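# Put the ball in the high cup and re-seat the frame

## Task

Get the ball into the cup on top of the tall post, and return the frame to its proper spot resting on its supports. Both must stay in place by themselves at the end, with nothing held by a robot, and the robots must release and back away once finished.

## Robot and tools

Setup: three identical i2rt Big YAM arms named arm1, arm2 and arm3. Each has six revolute joints, a two-finger gripper and a wrist camera. When joints 1 and 6 are zero and the hand is level and pointing forward, the wrist camera rides on top of the hand looking toward the fingertips. The hand can reach roughly 1.0 m out from the joint-1 axis. Two fixed room cameras, cam_high and cam_low, also watch the scene. All positions share one world frame with its origin on the floor and +z up. The 'hand' point is midway between the fingertips; the hand's z axis runs along the fingers and the fingers close along its y axis. Each arm's foot has a real placement that is never printed.

execute_actions(actions, cameras): actions is a list holding exactly one action object, or empty to just read state and images. The action object has optional keys arm1, arm2, arm3; under each goes a 'joints' object. Every value there is an absolute target (not an offset), given per arm by joint name: joint1_rad, joint2_rad, joint3_rad, joint4_rad, joint5_rad, joint6_rad in radians, and gripper_m in metres. You may name any subset of joints and arms. Ranges and done-tolerances: joint1_rad -2.879..2.879 (±0.045), rotates the arm around its foot, positive is counter-clockwise seen from above, zero unfolds toward where the foot faces; joint2_rad 0..3.141 (±0.14), shoulder, zero has the upper arm pointing back about level, increasing lifts it up then forward; joint3_rad 0..3.019 (±0.09), elbow, zero is fully folded, increasing opens it; joint4_rad -1.692..1.57 (±0.055), hand pitch, positive tips the fingers up; joint5_rad -1.57..1.57 (±0.03), sideways hand swing, positive toward the arm's right; joint6_rad -2.094..2.094 (±0.035), hand roll, positive is clockwise viewed from behind the hand; gripper_m 0..0.093 (±0.003), fingertip gap, with about 50-62 N per pad at most (some grippers weaker). Example: {"arm1": {"joints": {"gripper_m": 0.05}}, "arm2": {"joints": {"joint1_rad": 0.3}}}. All motions in one action begin together but may finish at different moments, and each joint moves at its own rate, so the hand can sweep a wide arc between postures. cameras lists which images to return (arm1_cam_wrist, arm2_cam_wrist, arm3_cam_wrist, cam_high, cam_low or all); omitted, null or ["all"] gives every camera, [] gives none. A misspelled key, unknown camera or out-of-range number rejects the whole call and nothing moves.

wait(seconds): 0 to 10 s with no new command; returns the same state and images as an empty action.

zoom_image(camera, region): a finer view of part of a camera's latest full image; region is [x0, y0, x1, y1] pixels from the top-left, at most 504 by 504.

finished_scene(scene): ends the current scene (give its number) once the robots have held your last command; irreversible. Its result tells whether the goal was met and gives the next task.

Reading results: each result gives robot state, joint_positions, joint torques and a 'pictures' line naming images in order. Torques are raw drive outputs with per-arm offset, scale and noise; friction can fake or mask loads, and they are nonzero in free air. joint_status describes how each commanded joint of the last accepted action ended: reached; 'off_target' (resting away from target, maybe still pushing); 'contact_stop' or 'time_out' (target discarded, joint holds where it stopped, though a timed-out joint may keep a target within 0.375, 0.375, 0.113, 0.225, 0.075, 0.3 rad of its position for joints 1-6 and keep pushing, moving on if freed). 'joint command not followed' plus a 'cause:' line means a self/inter-arm clearance check refused that arm's joint targets (the gripper part still runs); those joints show 'not_followed' and may be retried automatically on later actions until valid targets are given. on_its_own lists what the call did not command; 'held at' is the stored target, not the current angle. Joints omitted from an action, or a whole omitted arm, may still be driving toward old targets. To relieve a pushing joint, command its reported position. Tiny target changes may not move a joint; a joint carrying a load sags.

Safety: arms do not stop on contact and can shove hard. A hard squeeze between two arms ends the run in failure, and a hard collision may too; no state line reports arm-arm contact, and the clearance check can react late and ignores fingers, gripper bodies and wrist cameras. Objects touching arms do not count. Sustained pushing or holding heats motors; a MOTOR HOT line appears from 85 °C, and at 100 °C that arm and its gripper go limp and fall (OVER-TEMPERATURE FAULT, joint_status 'limit_stop_at_motor_heat'; resend targets afterwards). Some heat carries into later scenes. Never knock items off the work area or onto the floor; avoid dropping, slipping, slamming or hard pushing. Loose objects may occasionally get nudged by outside disturbances. Arms act independently, so one stalled arm does not halt the others. Faster robot motion is preferred.

Each tool is called after "Request:" by a JSON object that holds its "method" and its "body", one argument or row to a line.

## Session

Request:
{"method": "execute_actions", "body": {
  "actions": []
}}

Scene clock: 0.00 s.
Joint torques (N m, as the arm reports them, + toward a larger angle): no reading
Motor temperatures (°C, as the motors report them): arm1=[26 24 23 24 22 23] | arm2=[23 23 24 25 24 26] | arm3=[24 24 23 25 26 24]
arm1.joint_positions: joint1_rad=-0.330 joint2_rad=+0.508 joint3_rad=+1.366 joint4_rad=-1.416 joint5_rad=-0.009 joint6_rad=+0.078 gripper_m=+0.094
arm1.joint_status: not commanded
arm1.hand: x=+1.2739 y=+0.0614 z=+1.3337 quat_wxyz=(-0.073, +0.855, -0.192, -0.476) (m; scene frame)
arm2.joint_positions: joint1_rad=+0.006 joint2_rad=+0.597 joint3_rad=+1.379 joint4_rad=-1.291 joint5_rad=+0.067 joint6_rad=-0.150 gripper_m=+0.094
arm2.joint_status: not commanded
arm2.hand: x=-0.6127 y=+1.0525 z=+1.3689 quat_wxyz=(-0.404, -0.380, -0.774, +0.307) (m; scene frame)
arm3.joint_positions: joint1_rad=+0.410 joint2_rad=+0.452 joint3_rad=+1.435 joint4_rad=-1.429 joint5_rad=-0.272 joint6_rad=+0.455 gripper_m=+0.095
arm3.joint_status: not commanded
arm3.hand: x=-0.7608 y=-1.1161 z=+1.3593 quat_wxyz=(-0.209, +0.474, -0.694, -0.500) (m; scene frame)
pictures: arm1_cam_wrist, arm2_cam_wrist, arm3_cam_wrist, cam_high, cam_low
Images, in order (width x height): arm1_cam_wrist 504x504, arm2_cam_wrist 504x504, arm3_cam_wrist 504x504, cam_high 504x504, cam_low 504x504.

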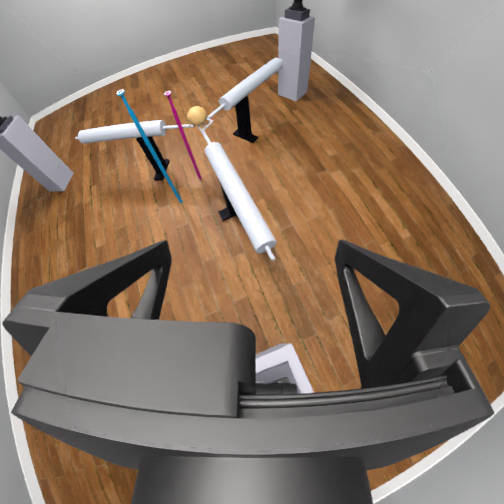

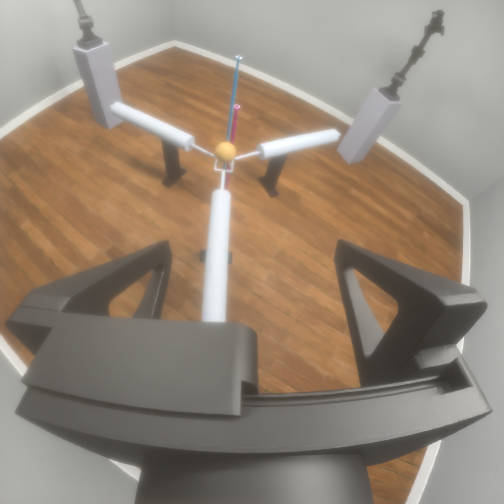

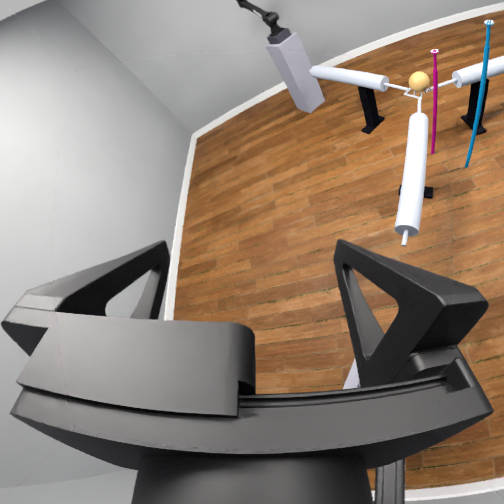

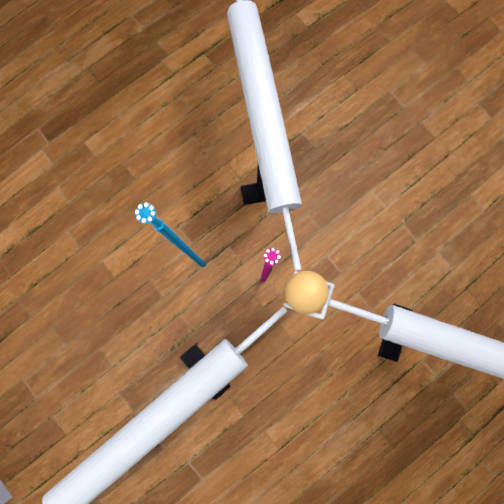

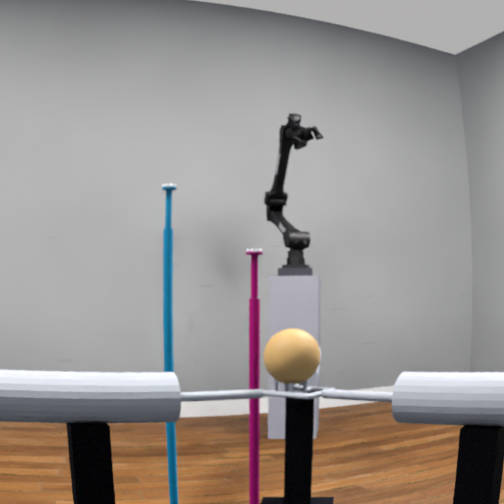

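Request:
{"method": "zoom_image", "body": {
  "camera": "cam_high",
  "region": [230, 220, 390, 380]
}}

Request:
{"method": "zoom_image", "body": {
  "camera": "arm2_cam_wrist",
  "region": [160, 40, 320, 200]
}}

Request:
{"method": "zoom_image", "body": {
  "camera": "arm1_cam_wrist",
  "region": [60, 50, 300, 290]
}}

Request:
{"method": "zoom_image", "body": {
  "camera": "cam_low",
  "region": [130, 160, 430, 460]
}}

Request:
{"method": "zoom_image", "body": {
  "camera": "arm3_cam_wrist",
  "region": [340, 10, 504, 250]
}}

Region (230, 220, 390, 380) of cam_high's 504x504 image, scaled by 3.150, with more detail than that image has.

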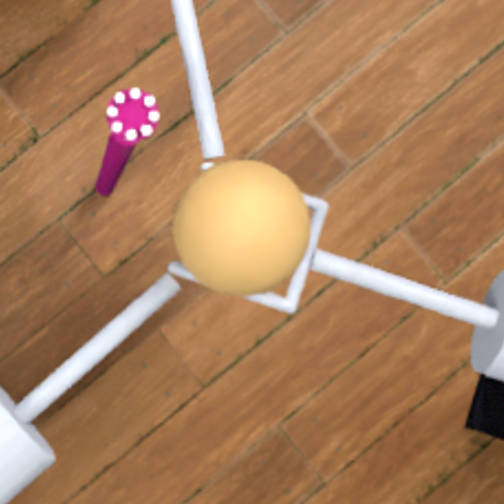

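Region (160, 40, 320, 200) of arm2_cam_wrist's 504x504 image, scaled by 3.150, with more detail than that image has.

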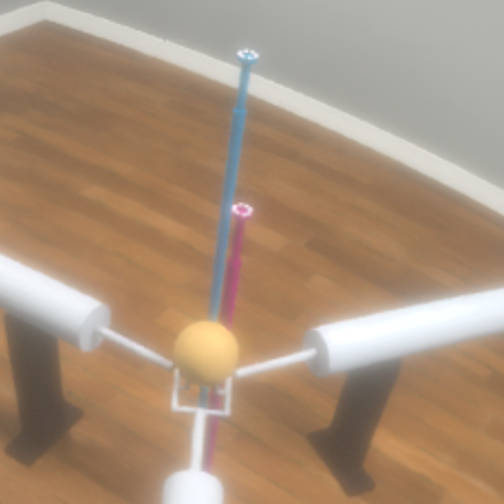

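Region (60, 50, 300, 290) of arm1_cam_wrist's 504x504 image, scaled by 2.100, with more detail than that image has.

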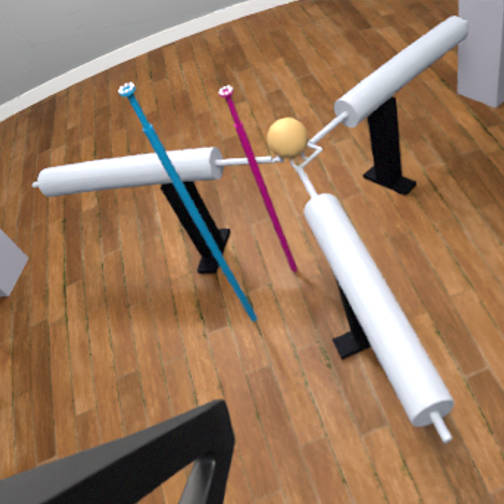

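Region (130, 160, 430, 460) of cam_low's 504x504 image, scaled by 1.680, with more detail than that image has.

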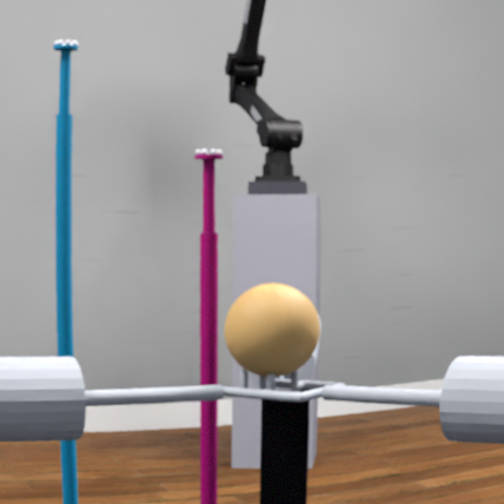

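Region (340, 10, 504, 250) of arm3_cam_wrist's 504x504 image, scaled by 2.100, with more detail than that image has; it fills the left 344 columns of this view, and the rest is white.

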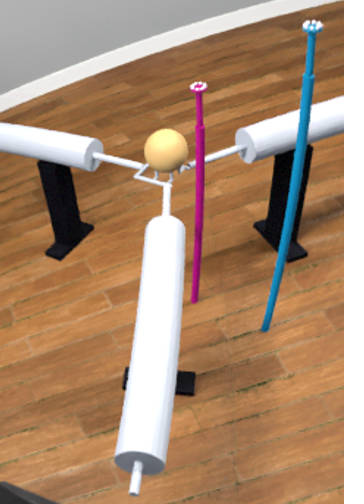

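Request:
{"method": "execute_actions", "body": {
  "actions": [
    {"arm1":{"joints":{"joint1_rad":0,"joint2_rad":0.8,"joint3_rad":0.8,"joint4_rad":-0.8,"joint5_rad":0,"joint6_rad":0}},"arm2":{"joints":{"joint1_rad":0,"joint2_rad":0.8,"joint3_rad":0.8,"joint4_rad":0,"joint5_rad":0,"joint6_rad":0}},"arm3":{"joints":{"joint1_rad":0,"joint2_rad":1.2,"joint3_rad":1.2,"joint4_rad":-0.8,"joint5_rad":0,"joint6_rad":0}}}
  ]
}}

Scene clock: 22.90 s.
Joint torques (N m, as the arm reports them, + toward a larger angle): arm1=[-0.51 -2.68 11.23  2.05  0.07 -0.2 ] | arm2=[ 0.79 -4.24  9.65  2.58 -0.02  0.24] | arm3=[ -0.77 -10.76  12.89   2.68   0.17  -0.14]
Motor temperatures (°C, as the motors report them): arm1=[26 24 26 24 22 23] | arm2=[23 23 28 25 24 26] | arm3=[24 24 24 25 26 24]
arm1.joint_positions: joint1_rad=-0.010 joint2_rad=+0.795 joint3_rad=+0.810 joint4_rad=-0.815 joint5_rad=+0.000 joint6_rad=+0.014 gripper_m=+0.094
arm1.joint_status: all done
arm1.hand: x=+1.0890 y=+0.0179 z=+1.0763 quat_wxyz=(-0.012, +0.928, -0.030, -0.371) (m; scene frame)
arm2.joint_positions: joint1_rad=+0.006 joint2_rad=+0.804 joint3_rad=+0.813 joint4_rad=-0.017 joint5_rad=+0.003 joint6_rad=-0.011 gripper_m=+0.094
arm2.joint_status: all done
arm2.hand: x=-0.4982 y=+0.8835 z=+1.2713 quat_wxyz=(-0.610, -0.345, -0.621, +0.352) (m; scene frame)
arm3.joint_positions: joint1_rad=+0.003 joint2_rad=+1.195 joint3_rad=+1.189 joint4_rad=-0.821 joint5_rad=-0.002 joint6_rad=+0.014 gripper_m=+0.095
arm3.joint_status: all done
arm3.hand: x=-0.4888 y=-0.8238 z=+1.1154 quat_wxyz=(-0.315, +0.469, -0.803, -0.189) (m; scene frame)
pictures: arm1_cam_wrist, arm2_cam_wrist, arm3_cam_wrist, cam_high, cam_low
Images, in order (width x height): arm1_cam_wrist 504x504, arm2_cam_wrist 504x504, arm3_cam_wrist 504x504, cam_high 504x504, cam_low 504x504.

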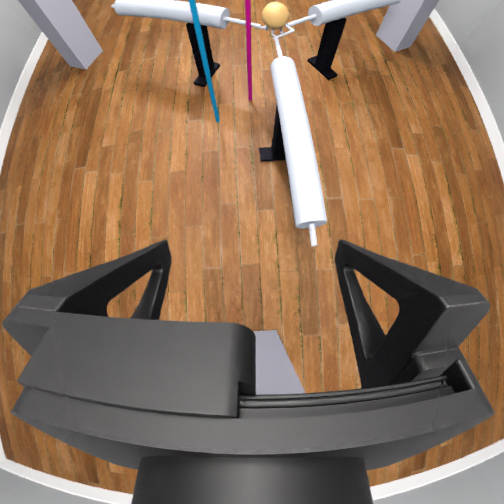

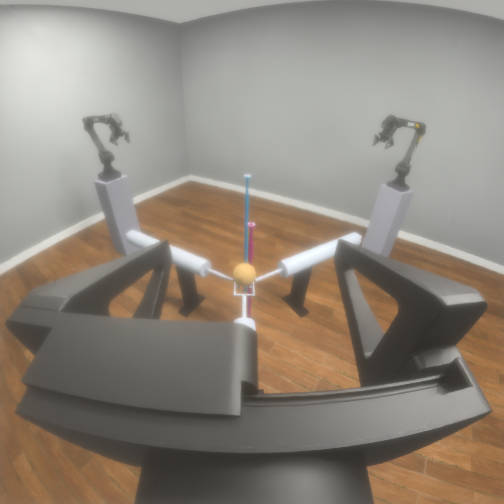

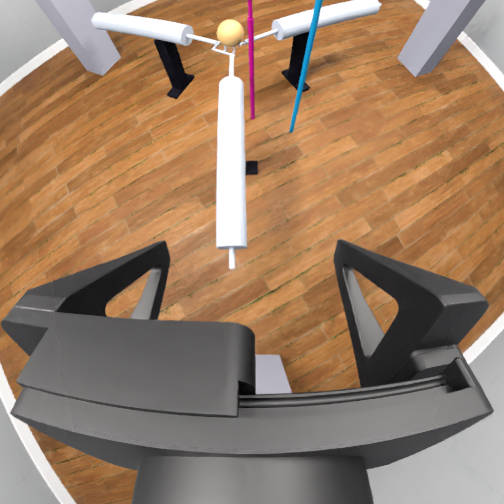

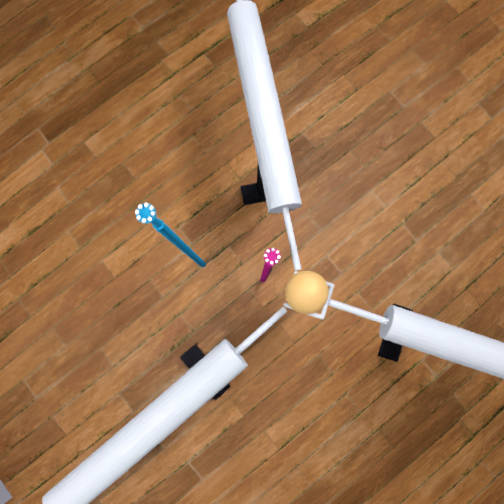

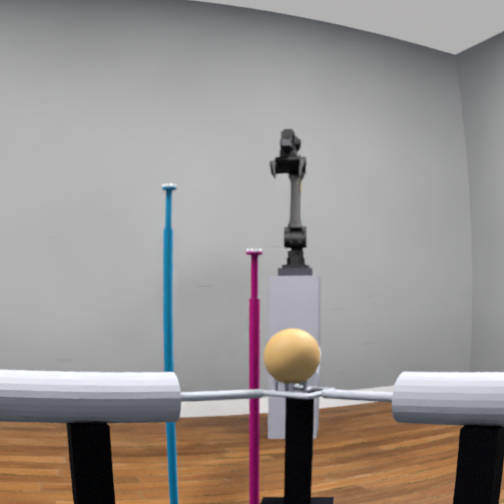

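Request:
{"method": "execute_actions", "body": {
  "actions": [
    {"arm1":{"joints":{"joint1_rad":-0.1,"joint2_rad":1.5,"joint3_rad":0.9,"joint4_rad":-0.97}},"arm2":{"joints":{"joint2_rad":1.3,"joint3_rad":0.9,"joint4_rad":-0.6}},"arm3":{"joints":{"joint1_rad":0.05,"joint2_rad":1.7,"joint3_rad":1.2,"joint4_rad":-1.07}}}
  ]
}}

Scene clock: 46.70 s.
Joint torques (N m, as the arm reports them, + toward a larger angle): arm1=[ -1.92 -12.33  12.42  -0.28   0.08  -0.19] | arm2=[  0.76 -10.08  11.69   0.98  -0.03   0.22] | arm3=[ -0.01 -17.87  10.37  -0.04   0.17  -0.14]
Motor temperatures (°C, as the motors report them): arm1=[26 25 27 24 22 23] | arm2=[23 23 30 26 24 26] | arm3=[24 25 27 25 26 24]
arm1.joint_positions: joint1_rad=-0.092 joint2_rad=+1.501 joint3_rad=+0.858 joint4_rad=-0.961 joint5_rad=+0.000 joint6_rad=+0.013 gripper_m=+0.094
arm1.joint_status: all done
arm1.hand: x=+1.0923 y=+0.0495 z=+0.8372 quat_wxyz=(-0.004, +0.997, -0.075, +0.022) (m; scene frame)
arm2.joint_positions: joint1_rad=+0.006 joint2_rad=+1.309 joint3_rad=+0.869 joint4_rad=-0.590 joint5_rad=+0.003 joint6_rad=-0.011 gripper_m=+0.094
arm2.joint_status: all done
arm2.hand: x=-0.4863 y=+0.8606 z=+0.9601 quat_wxyz=(-0.230, -0.468, -0.842, +0.136) (m; scene frame)
arm3.joint_positions: joint1_rad=+0.046 joint2_rad=+1.704 joint3_rad=+1.189 joint4_rad=-1.057 joint5_rad=-0.002 joint6_rad=+0.013 gripper_m=+0.095
arm3.joint_status: all done
arm3.hand: x=-0.5163 y=-0.8332 z=+0.8536 quat_wxyz=(-0.003, +0.522, -0.853, -0.001) (m; scene frame)
pictures: arm1_cam_wrist, arm2_cam_wrist, arm3_cam_wrist, cam_high, cam_low
Images, in order (width x height): arm1_cam_wrist 504x504, arm2_cam_wrist 504x504, arm3_cam_wrist 504x504, cam_high 504x504, cam_low 504x504.

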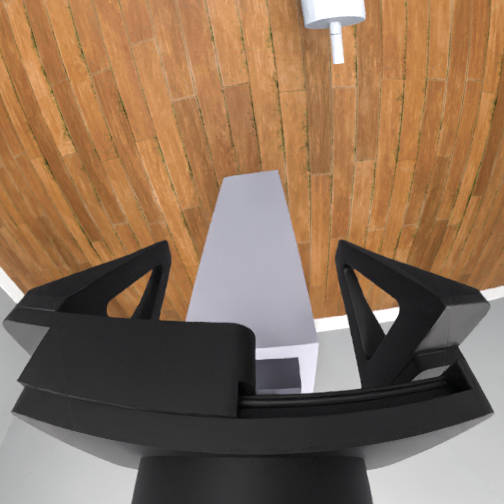

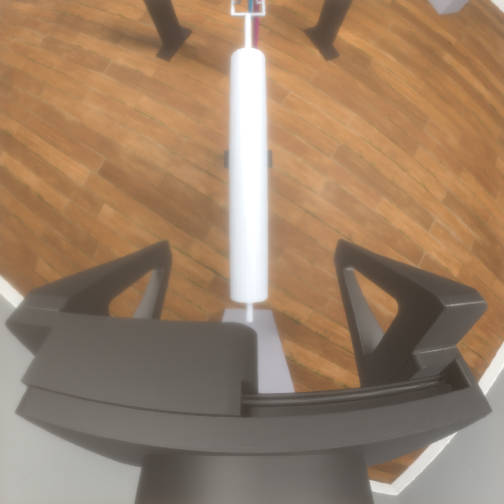

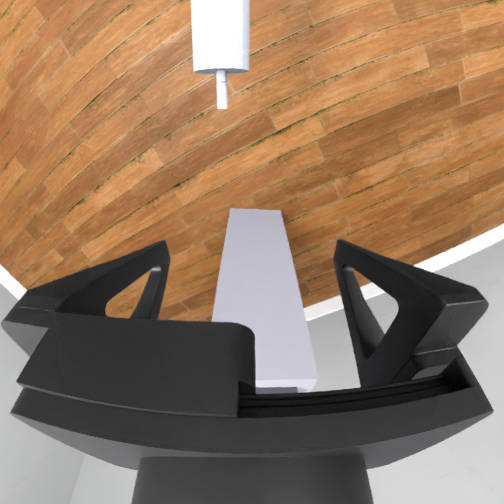

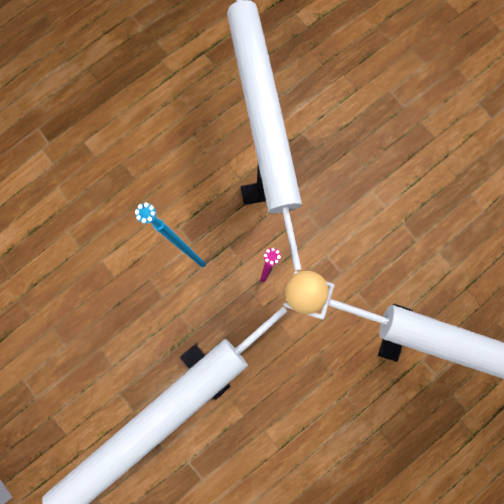

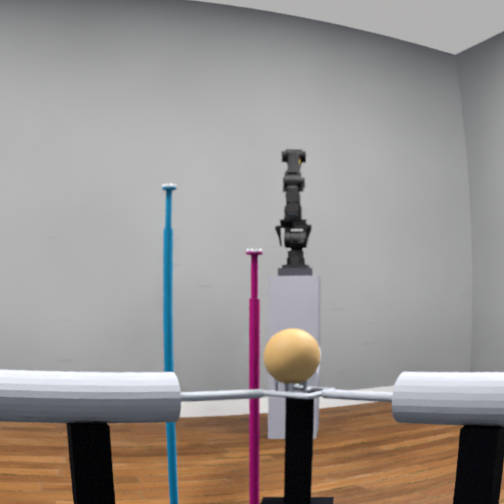

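Request:
{"method": "execute_actions", "body": {
  "actions": [
    {"arm1":{"joints":{"joint1_rad":-0.22,"joint2_rad":2.157,"joint3_rad":1.45,"joint4_rad":-0.85}},"arm2":{"joints":{"joint2_rad":1.66,"joint3_rad":0.81,"joint4_rad":-0.7}},"arm3":{"joints":{"joint1_rad":0.12,"joint2_rad":2.12,"joint3_rad":1.45,"joint4_rad":-0.88}}}
  ]
}}

Scene clock: 87.17 s.
Joint torques (N m, as the arm reports them, + toward a larger angle): arm1=[ -1.79 -23.12  11.6    0.21   0.08  -0.19] | arm2=[  0.6  -11.83   6.33   0.25  -0.01   0.2 ] | arm3=[ -0.81 -23.26   9.84   0.65   0.16  -0.13]
Motor temperatures (°C, as the motors report them): arm1=[26 25 29 24 22 23] | arm2=[23 24 33 25 24 26] | arm3=[24 27 26 25 26 24]
arm1.joint_positions: joint1_rad=-0.222 joint2_rad=+2.161 joint3_rad=+1.408 joint4_rad=-0.851 joint5_rad=+0.000 joint6_rad=+0.013 gripper_m=+0.094
arm1.joint_status: all done
arm1.hand: x=+0.9118 y=+0.1493 z=+0.6982 quat_wxyz=(-0.003, +0.990, -0.140, +0.021) (m; scene frame)
arm2.joint_positions: joint1_rad=+0.006 joint2_rad=+1.665 joint3_rad=+0.810 joint4_rad=-0.695 joint5_rad=+0.003 joint6_rad=-0.011 gripper_m=+0.094
arm2.joint_status: all done
arm2.hand: x=-0.5288 y=+0.9291 z=+0.7867 quat_wxyz=(-0.007, -0.486, -0.874, +0.009) (m; scene frame)
arm3.joint_positions: joint1_rad=+0.124 joint2_rad=+2.123 joint3_rad=+1.435 joint4_rad=-0.885 joint5_rad=-0.002 joint6_rad=+0.013 gripper_m=+0.095
arm3.joint_status: all done
arm3.hand: x=-0.5114 y=-0.7237 z=+0.7201 quat_wxyz=(-0.002, +0.555, -0.832, +0.000) (m; scene frame)
pictures: arm1_cam_wrist, arm2_cam_wrist, arm3_cam_wrist, cam_high, cam_low
Images, in order (width x height): arm1_cam_wrist 504x504, arm2_cam_wrist 504x504, arm3_cam_wrist 504x504, cam_high 504x504, cam_low 504x504.

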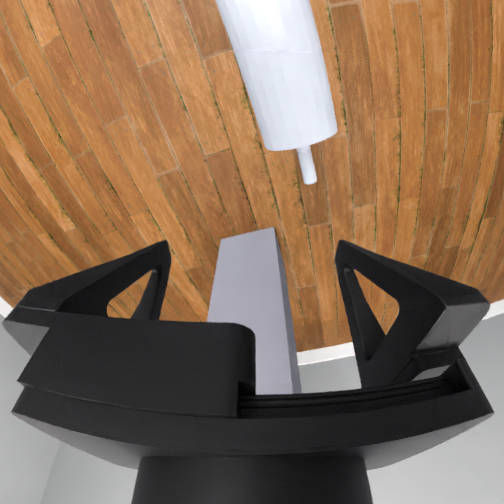

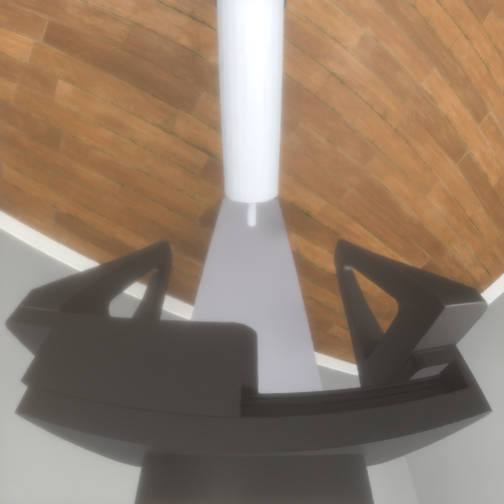

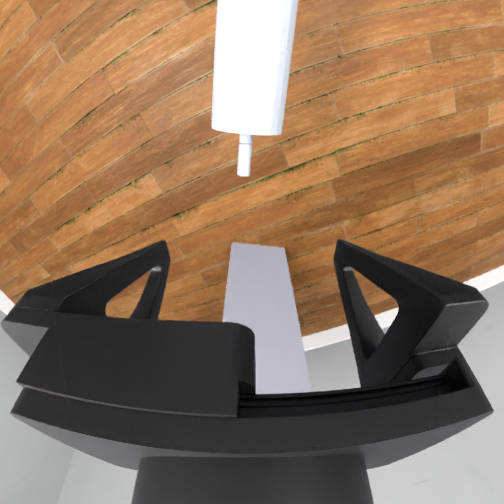

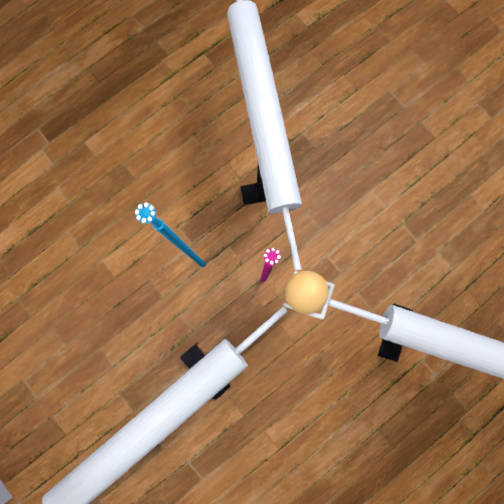

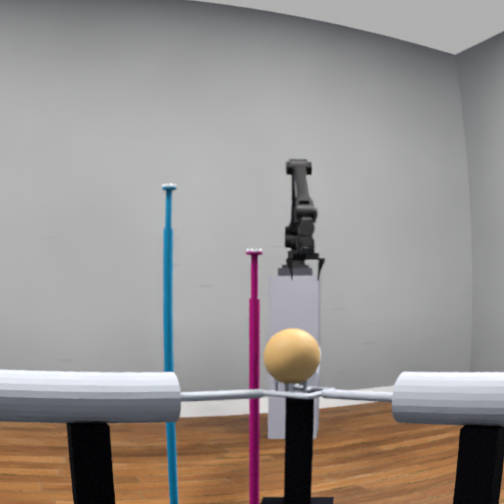

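Request:
{"method": "execute_actions", "body": {
  "actions": [
    {"arm1":{"joints":{"joint1_rad":-0.356,"joint2_rad":2.34,"joint3_rad":1.515,"joint4_rad":-0.70,"joint6_rad":-0.42}},"arm2":{"joints":{"joint2_rad":2.027,"joint3_rad":0.40,"joint4_rad":0.33}},"arm3":{"joints":{"joint1_rad":0.14,"joint2_rad":2.31,"joint3_rad":1.46,"joint4_rad":-0.70,"joint6_rad":0.12}}}
  ],
  "cameras": ["arm1_cam_wrist","arm2_cam_wrist","arm3_cam_wrist"]
}}

Scene clock: 125.43 s.
Joint torques (N m, as the arm reports them, + toward a larger angle): arm1=[ -0.21 -24.77   8.66   0.62   0.03  -0.23] | arm2=[  0.59 -10.72   0.37   1.32  -0.05   0.23] | arm3=[  0.36 -24.13   8.5    1.01   0.16   0.11]
Motor temperatures (°C, as the motors report them): arm1=[26 28 29 24 22 23] | arm2=[23 25 29 25 24 26] | arm3=[24 29 26 25 26 24]
arm1.joint_positions: joint1_rad=-0.370 joint2_rad=+2.344 joint3_rad=+1.501 joint4_rad=-0.709 joint5_rad=+0.000 joint6_rad=-0.406 gripper_m=+0.094
arm1.joint_status: all done
arm1.hand: x=+0.9091 y=+0.2421 z=+0.6216 quat_wxyz=(-0.008, +1.000, -0.005, -0.003) (m; scene frame)
arm2.joint_positions: joint1_rad=+0.006 joint2_rad=+2.036 joint3_rad=+0.398 joint4_rad=+0.317 joint5_rad=+0.003 joint6_rad=-0.011 gripper_m=+0.094
arm2.joint_status: all done
arm2.hand: x=-0.5777 y=+1.0086 z=+0.6386 quat_wxyz=(-0.106, -0.482, -0.867, +0.065) (m; scene frame)
arm3.joint_positions: joint1_rad=+0.131 joint2_rad=+2.310 joint3_rad=+1.447 joint4_rad=-0.715 joint5_rad=-0.002 joint6_rad=+0.106 gripper_m=+0.095
arm3.joint_status: all done
arm3.hand: x=-0.5141 y=-0.7210 z=+0.6198 quat_wxyz=(-0.001, +0.519, -0.855, +0.001) (m; scene frame)
pictures: arm1_cam_wrist, arm2_cam_wrist, arm3_cam_wrist
Images, in order (width x height): arm1_cam_wrist 504x504, arm2_cam_wrist 504x504, arm3_cam_wrist 504x504.

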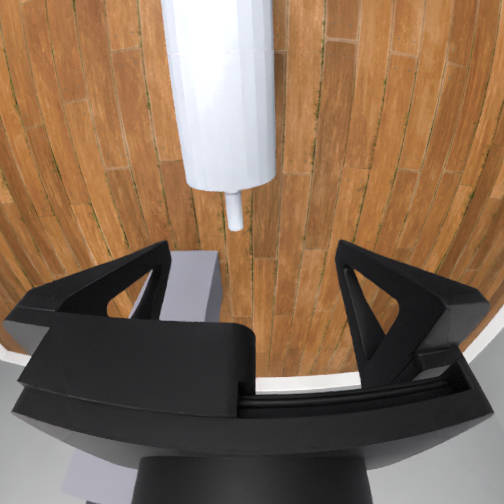

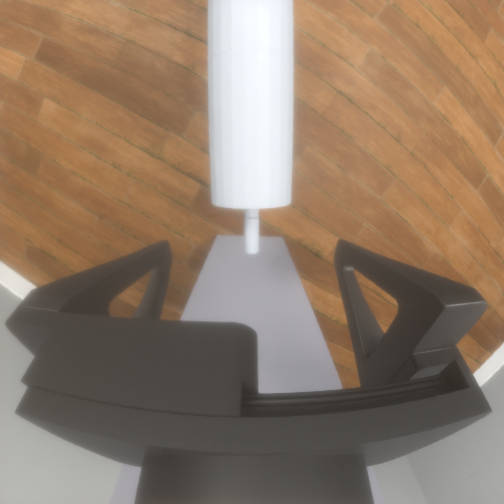

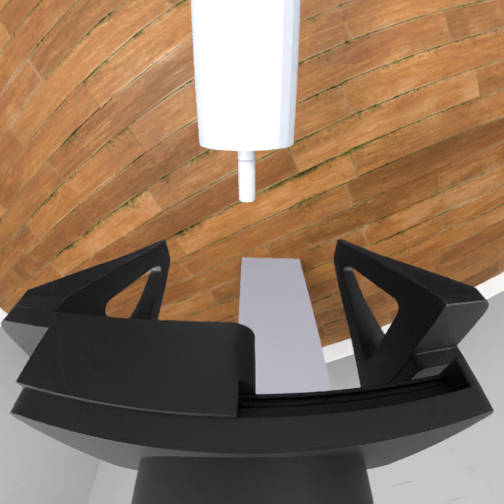

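Request:
{"method": "execute_actions", "body": {
  "actions": [
    {"arm1":{"joints":{"joint1_rad":-0.355,"joint2_rad":2.52,"joint3_rad":1.47,"joint4_rad":-0.51,"joint6_rad":-0.46}},"arm2":{"joints":{"joint2_rad":2.46,"joint3_rad":0.574,"joint4_rad":0.50}},"arm3":{"joints":{"joint1_rad":0.145,"joint2_rad":2.53,"joint3_rad":1.535,"joint4_rad":-0.56}}}
  ],
  "cameras": ["arm1_cam_wrist","arm2_cam_wrist","arm3_cam_wrist"]
}}

Scene clock: 142.83 s.
Joint torques (N m, as the arm reports them, + toward a larger angle): arm1=[ -0.35 -24.21   6.01   0.58   0.03  -0.2 ] | arm2=[  0.68 -11.49  -2.19   0.93  -0.03   0.22] | arm3=[  0.31 -24.36   7.16   0.93   0.15   0.1 ]
Motor temperatures (°C, as the motors report them): arm1=[26 29 28 24 22 23] | arm2=[23 25 28 25 24 26] | arm3=[24 29 26 25 26 24]
arm1.joint_positions: joint1_rad=-0.370 joint2_rad=+2.521 joint3_rad=+1.463 joint4_rad=-0.520 joint5_rad=+0.000 joint6_rad=-0.446 gripper_m=+0.094
arm1.joint_status: all done
arm1.hand: x=+0.9455 y=+0.2275 z=+0.5154 quat_wxyz=(-0.003, +1.000, +0.015, +0.009) (m; scene frame)
arm2.joint_positions: joint1_rad=+0.006 joint2_rad=+2.461 joint3_rad=+0.576 joint4_rad=+0.497 joint5_rad=+0.003 joint6_rad=-0.011 gripper_m=+0.094
arm2.joint_status: all done
arm2.hand: x=-0.5793 y=+1.0101 z=+0.5306 quat_wxyz=(-0.077, -0.484, -0.870, +0.049) (m; scene frame)
arm3.joint_positions: joint1_rad=+0.135 joint2_rad=+2.527 joint3_rad=+1.524 joint4_rad=-0.570 joint5_rad=-0.002 joint6_rad=+0.106 gripper_m=+0.095
arm3.joint_status: all done
arm3.hand: x=-0.5152 y=-0.7182 z=+0.5166 quat_wxyz=(-0.002, +0.520, -0.854, +0.000) (m; scene frame)
pictures: arm1_cam_wrist, arm2_cam_wrist, arm3_cam_wrist
Images, in order (width x height): arm1_cam_wrist 504x504, arm2_cam_wrist 504x504, arm3_cam_wrist 504x504.

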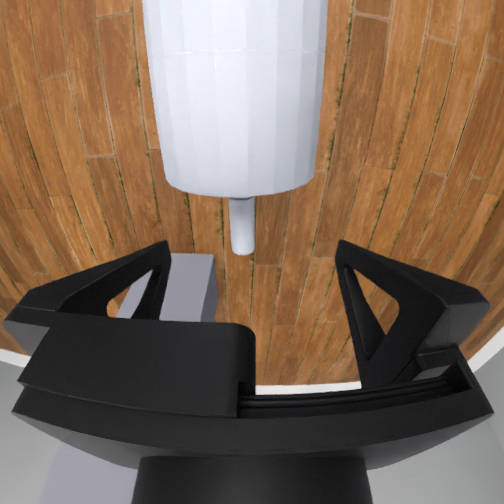

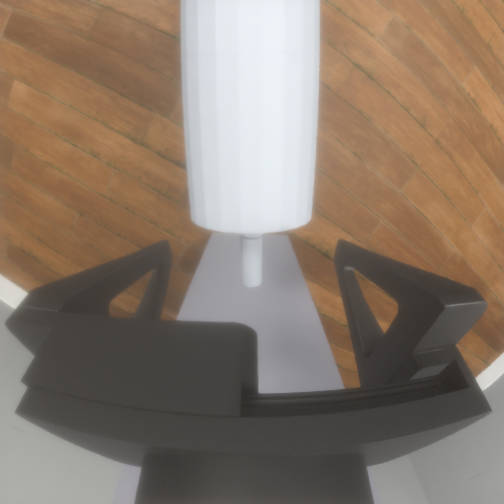

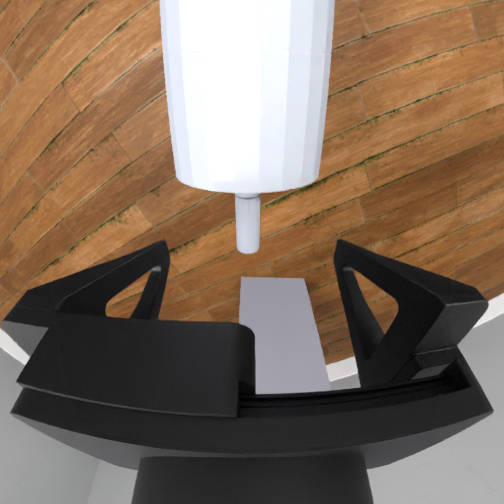

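Request:
{"method": "execute_actions", "body": {
  "actions": [
    {"arm1":{"joints":{"joint1_rad":-0.384,"joint2_rad":2.55,"joint3_rad":1.385,"joint4_rad":-0.39}},"arm2":{"joints":{"joint2_rad":2.605,"joint3_rad":0.574,"joint4_rad":0.59}},"arm3":{"joints":{"joint1_rad":0.165,"joint2_rad":2.56,"joint3_rad":1.446,"joint4_rad":-0.45,"joint6_rad":0.14}}}
  ],
  "cameras": ["arm1_cam_wrist","arm2_cam_wrist","arm3_cam_wrist"]
}}

Scene clock: 157.40 s.
Joint torques (N m, as the arm reports them, + toward a larger angle): arm1=[ -2.39 -21.84   4.18   0.68   0.02  -0.19] | arm2=[  0.62 -10.64  -3.54   1.08  -0.03   0.24] | arm3=[ -0.09 -21.46   5.56   1.17   0.16   0.08]
Motor temperatures (°C, as the motors report them): arm1=[26 29 27 24 22 23] | arm2=[23 25 27 25 24 26] | arm3=[24 30 26 25 26 24]
arm1.joint_positions: joint1_rad=-0.370 joint2_rad=+2.537 joint3_rad=+1.391 joint4_rad=-0.401 joint5_rad=+0.000 joint6_rad=-0.446 gripper_m=+0.094
arm1.joint_status: all done
arm1.hand: x=+0.9642 y=+0.2194 z=+0.4947 quat_wxyz=(-0.009, +1.000, +0.015, -0.005) (m; scene frame)
arm2.joint_positions: joint1_rad=+0.006 joint2_rad=+2.602 joint3_rad=+0.576 joint4_rad=+0.579 joint5_rad=+0.003 joint6_rad=-0.011 gripper_m=+0.094
arm2.joint_status: all done
arm2.hand: x=-0.6009 y=+1.0456 z=+0.4994 quat_wxyz=(-0.052, -0.485, -0.872, +0.034) (m; scene frame)
arm3.joint_positions: joint1_rad=+0.162 joint2_rad=+2.532 joint3_rad=+1.443 joint4_rad=-0.466 joint5_rad=-0.002 joint6_rad=+0.126 gripper_m=+0.095
arm3.joint_status: all done
arm3.hand: x=-0.5370 y=-0.7342 z=+0.4987 quat_wxyz=(-0.010, +0.523, -0.852, -0.006) (m; scene frame)
pictures: arm1_cam_wrist, arm2_cam_wrist, arm3_cam_wrist
Images, in order (width x height): arm1_cam_wrist 504x504, arm2_cam_wrist 504x504, arm3_cam_wrist 504x504.

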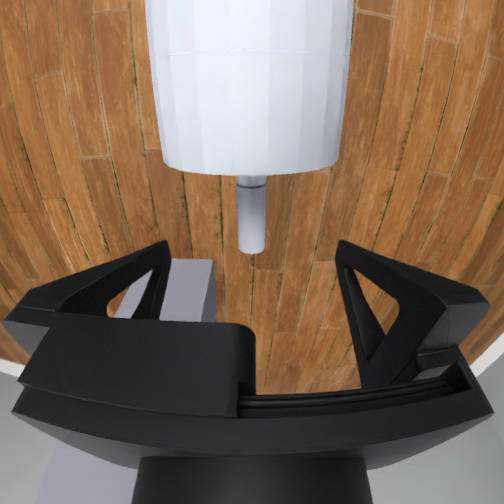

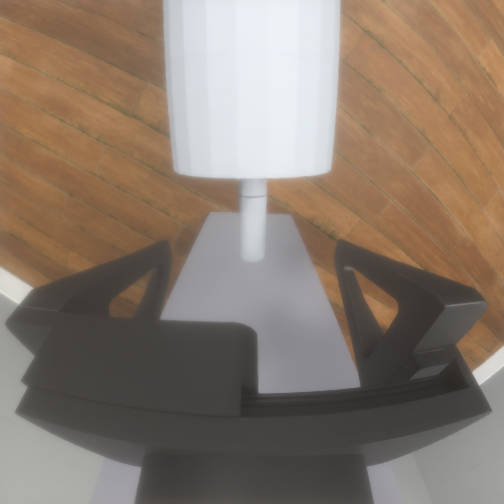

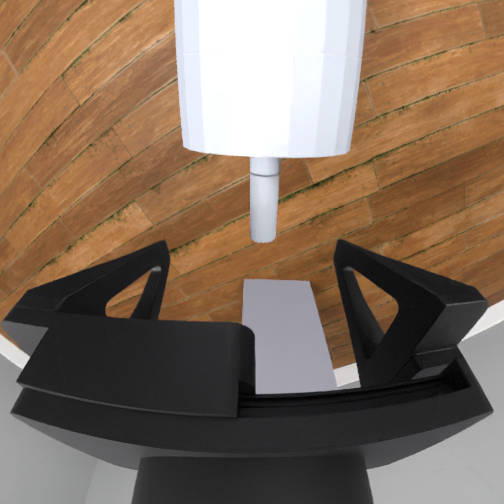

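Request:
{"method": "execute_actions", "body": {
  "actions": [
    {"arm1":{"joints":{"joint2_rad":2.69,"joint3_rad":1.505,"joint4_rad":-0.37}},"arm2":{"joints":{"joint2_rad":2.80,"joint3_rad":0.713,"joint4_rad":0.645}},"arm3":{"joints":{"joint1_rad":0.135,"joint2_rad":2.69,"joint3_rad":1.57,"joint4_rad":-0.43}}}
  ],
  "cameras": ["arm1_cam_wrist","arm2_cam_wrist","arm3_cam_wrist"]
}}

Scene clock: 169.47 s.
Joint torques (N m, as the arm reports them, + toward a larger angle): arm1=[ -2.4  -22.87   5.54   0.54   0.02  -0.19] | arm2=[ 0.62 -6.4  -1.87  0.07  0.2   0.22] | arm3=[ -0.5  -23.02   6.7    0.94   0.15   0.1 ]
Motor temperatures (°C, as the motors report them): arm1=[26 29 27 24 22 23] | arm2=[23 25 27 25 24 26] | arm3=[24 30 25 25 26 24]
arm1.joint_positions: joint1_rad=-0.370 joint2_rad=+2.689 joint3_rad=+1.489 joint4_rad=-0.375 joint5_rad=+0.000 joint6_rad=-0.446 gripper_m=+0.094
arm1.joint_status: all done
arm1.hand: x=+0.9702 y=+0.2176 z=+0.4318 quat_wxyz=(-0.003, +1.000, +0.015, +0.008) (m; scene frame)
arm2.joint_positions: joint1_rad=+0.006 joint2_rad=+2.727 joint3_rad=+0.694 joint4_rad=+0.664 joint5_rad=-0.003 joint6_rad=-0.011 gripper_m=+0.094
arm2.joint_status: all done
arm2.hand: x=-0.5844 y=+1.0197 z=+0.4576 quat_wxyz=(-0.087, -0.484, -0.869, +0.051) (m; scene frame)
arm3.joint_positions: joint1_rad=+0.140 joint2_rad=+2.669 joint3_rad=+1.554 joint4_rad=-0.440 joint5_rad=-0.002 joint6_rad=+0.127 gripper_m=+0.095
arm3.joint_status: all done
arm3.hand: x=-0.5218 y=-0.7288 z=+0.4451 quat_wxyz=(-0.010, +0.513, -0.858, -0.007) (m; scene frame)
pictures: arm1_cam_wrist, arm2_cam_wrist, arm3_cam_wrist
Images, in order (width x height): arm1_cam_wrist 504x504, arm2_cam_wrist 504x504, arm3_cam_wrist 504x504.

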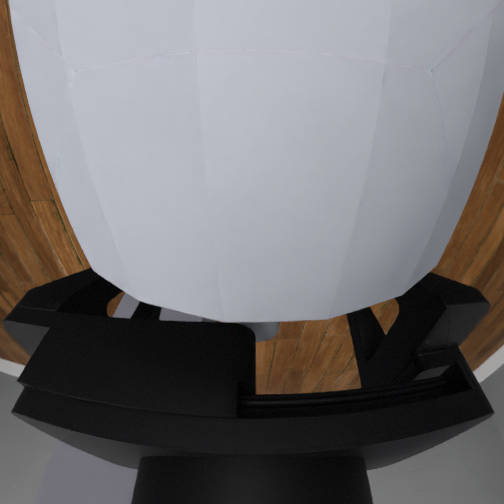

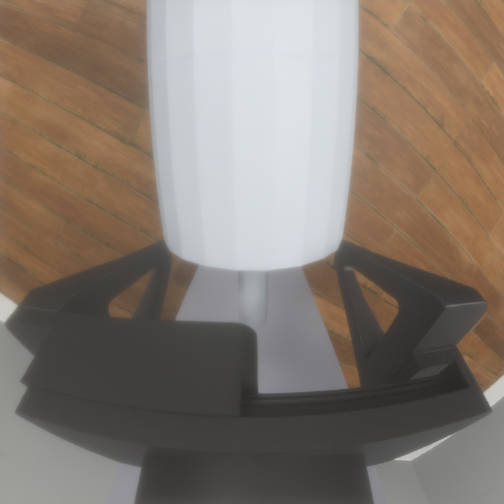

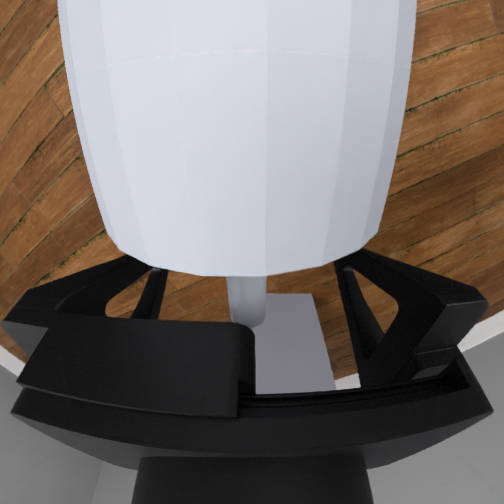

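Request:
{"method": "execute_actions", "body": {
  "actions": [
    {"arm2":{"joints":{"joint2_rad":2.65,"joint3_rad":0.60,"joint4_rad":0.60}}}
  ]
}}

Scene clock: 172.50 s.
Joint torques (N m, as the arm reports them, + toward a larger angle): arm1=[ -2.43 -23.35   5.54   0.41   0.03  -0.19] | arm2=[  0.8  -12.09  -4.71   0.28   0.2    0.23] | arm3=[ -0.98 -22.95   6.62   0.88   0.16   0.09]
Motor temperatures (°C, as the motors report them): arm1=[26 29 27 24 22 23] | arm2=[23 25 27 25 24 26] | arm3=[24 30 25 25 26 24]
arm1.joint_positions: joint1_rad=-0.370 joint2_rad=+2.689 joint3_rad=+1.489 joint4_rad=-0.375 joint5_rad=+0.000 joint6_rad=-0.446 gripper_m=+0.094
arm1.joint_status: not commanded
arm1.hand: x=+0.9702 y=+0.2176 z=+0.4318 quat_wxyz=(-0.003, +1.000, +0.015, +0.008) (m; scene frame)
arm2.joint_positions: joint1_rad=+0.006 joint2_rad=+2.660 joint3_rad=+0.615 joint4_rad=+0.607 joint5_rad=-0.003 joint6_rad=-0.010 gripper_m=+0.094
arm2.joint_status: all done
arm2.hand: x=-0.5988 y=+1.0437 z=+0.4817 quat_wxyz=(-0.057, -0.485, -0.872, +0.034) (m; scene frame)
arm3.joint_positions: joint1_rad=+0.140 joint2_rad=+2.669 joint3_rad=+1.554 joint4_rad=-0.440 joint5_rad=-0.002 joint6_rad=+0.127 gripper_m=+0.095
arm3.joint_status: not commanded
arm3.hand: x=-0.5218 y=-0.7288 z=+0.4451 quat_wxyz=(-0.010, +0.513, -0.858, -0.007) (m; scene frame)
pictures: arm1_cam_wrist, arm2_cam_wrist, arm3_cam_wrist, cam_high, cam_low
Images, in order (width x height): arm1_cam_wrist 504x504, arm2_cam_wrist 504x504, arm3_cam_wrist 504x504, cam_high 504x504, cam_low 504x504.

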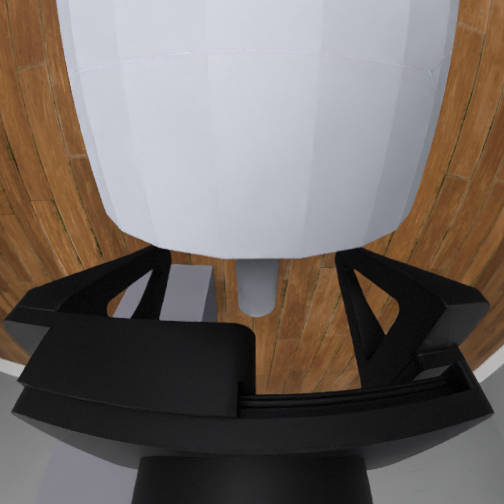

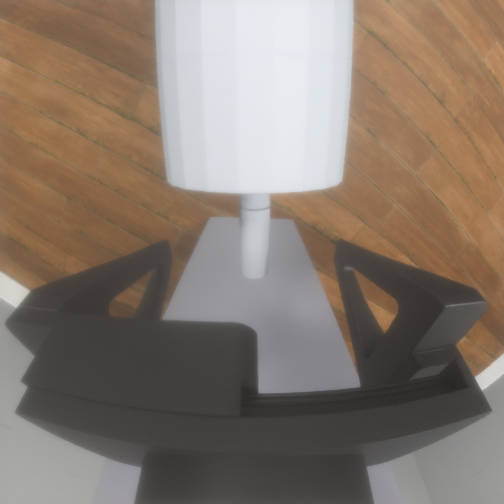

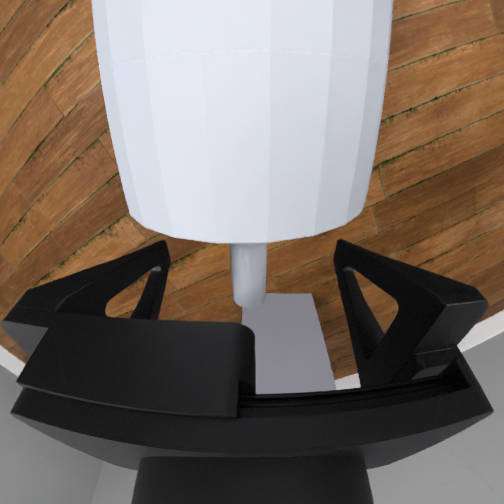

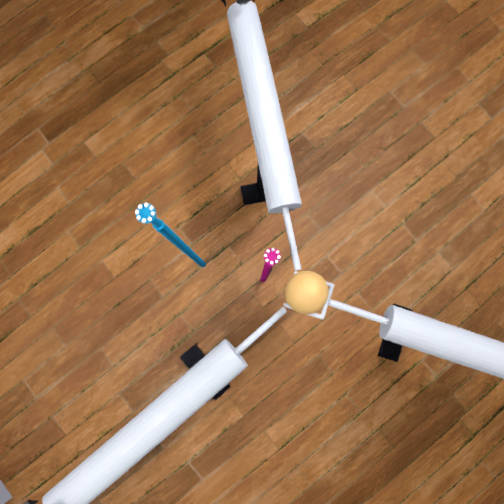

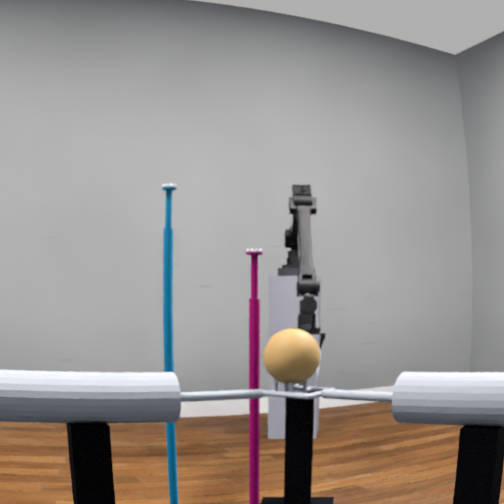

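Request:
{"method": "execute_actions", "body": {
  "actions": [
    {"arm1":{"joints":{"joint1_rad":-0.41,"joint3_rad":1.42,"joint4_rad":-0.30,"joint6_rad":-0.48}},"arm2":{"joints":{"joint2_rad":2.76,"joint3_rad":0.65,"joint4_rad":0.66}},"arm3":{"joints":{"joint2_rad":2.70,"joint3_rad":1.52,"joint4_rad":-0.39}}}
  ],
  "cameras": ["arm1_cam_wrist","arm2_cam_wrist","arm3_cam_wrist"]
}}

Scene clock: 190.27 s.
Joint torques (N m, as the arm reports them, + toward a larger angle): arm1=[ -2.23 -22.31   3.36   0.66   0.02  -0.2 ] | arm2=[  0.72 -10.82  -3.66   1.02   0.19   0.23] | arm3=[ -0.53 -21.38   4.76   1.11   0.16   0.09]
Motor temperatures (°C, as the motors report them): arm1=[26 29 26 24 22 23] | arm2=[23 25 28 25 24 26] | arm3=[24 30 25 25 26 24]
arm1.joint_positions: joint1_rad=-0.401 joint2_rad=+2.684 joint3_rad=+1.423 joint4_rad=-0.310 joint5_rad=+0.000 joint6_rad=-0.466 gripper_m=+0.094
arm1.joint_status: all done
arm1.hand: x=+0.9964 y=+0.2229 z=+0.4262 quat_wxyz=(-0.004, +1.000, +0.010, +0.006) (m; scene frame)
arm2.joint_positions: joint1_rad=+0.006 joint2_rad=+2.749 joint3_rad=+0.648 joint4_rad=+0.651 joint5_rad=-0.003 joint6_rad=-0.010 gripper_m=+0.094
arm2.joint_status: all done
arm2.hand: x=-0.6054 y=+1.0544 z=+0.4586 quat_wxyz=(-0.052, -0.486, -0.872, +0.031) (m; scene frame)
arm3.joint_positions: joint1_rad=+0.140 joint2_rad=+2.669 joint3_rad=+1.520 joint4_rad=-0.406 joint5_rad=-0.002 joint6_rad=+0.127 gripper_m=+0.095
arm3.joint_status: all done
arm3.hand: x=-0.5260 y=-0.7397 z=+0.4395 quat_wxyz=(-0.010, +0.513, -0.858, -0.007) (m; scene frame)
pictures: arm1_cam_wrist, arm2_cam_wrist, arm3_cam_wrist
Images, in order (width x height): arm1_cam_wrist 504x504, arm2_cam_wrist 504x504, arm3_cam_wrist 504x504.

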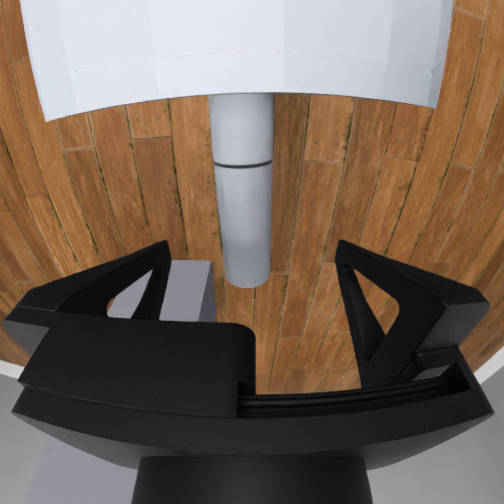

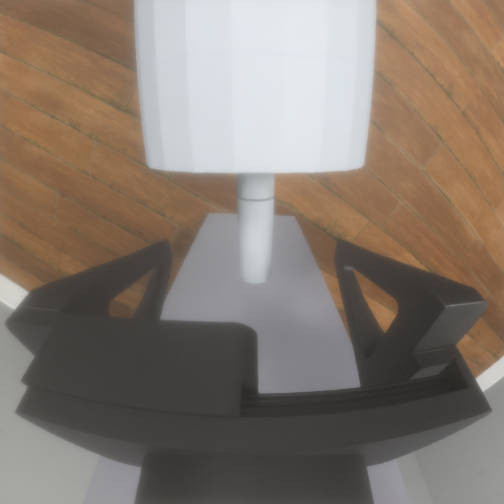

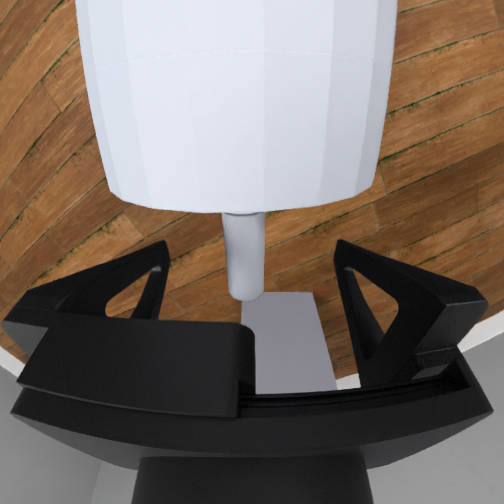

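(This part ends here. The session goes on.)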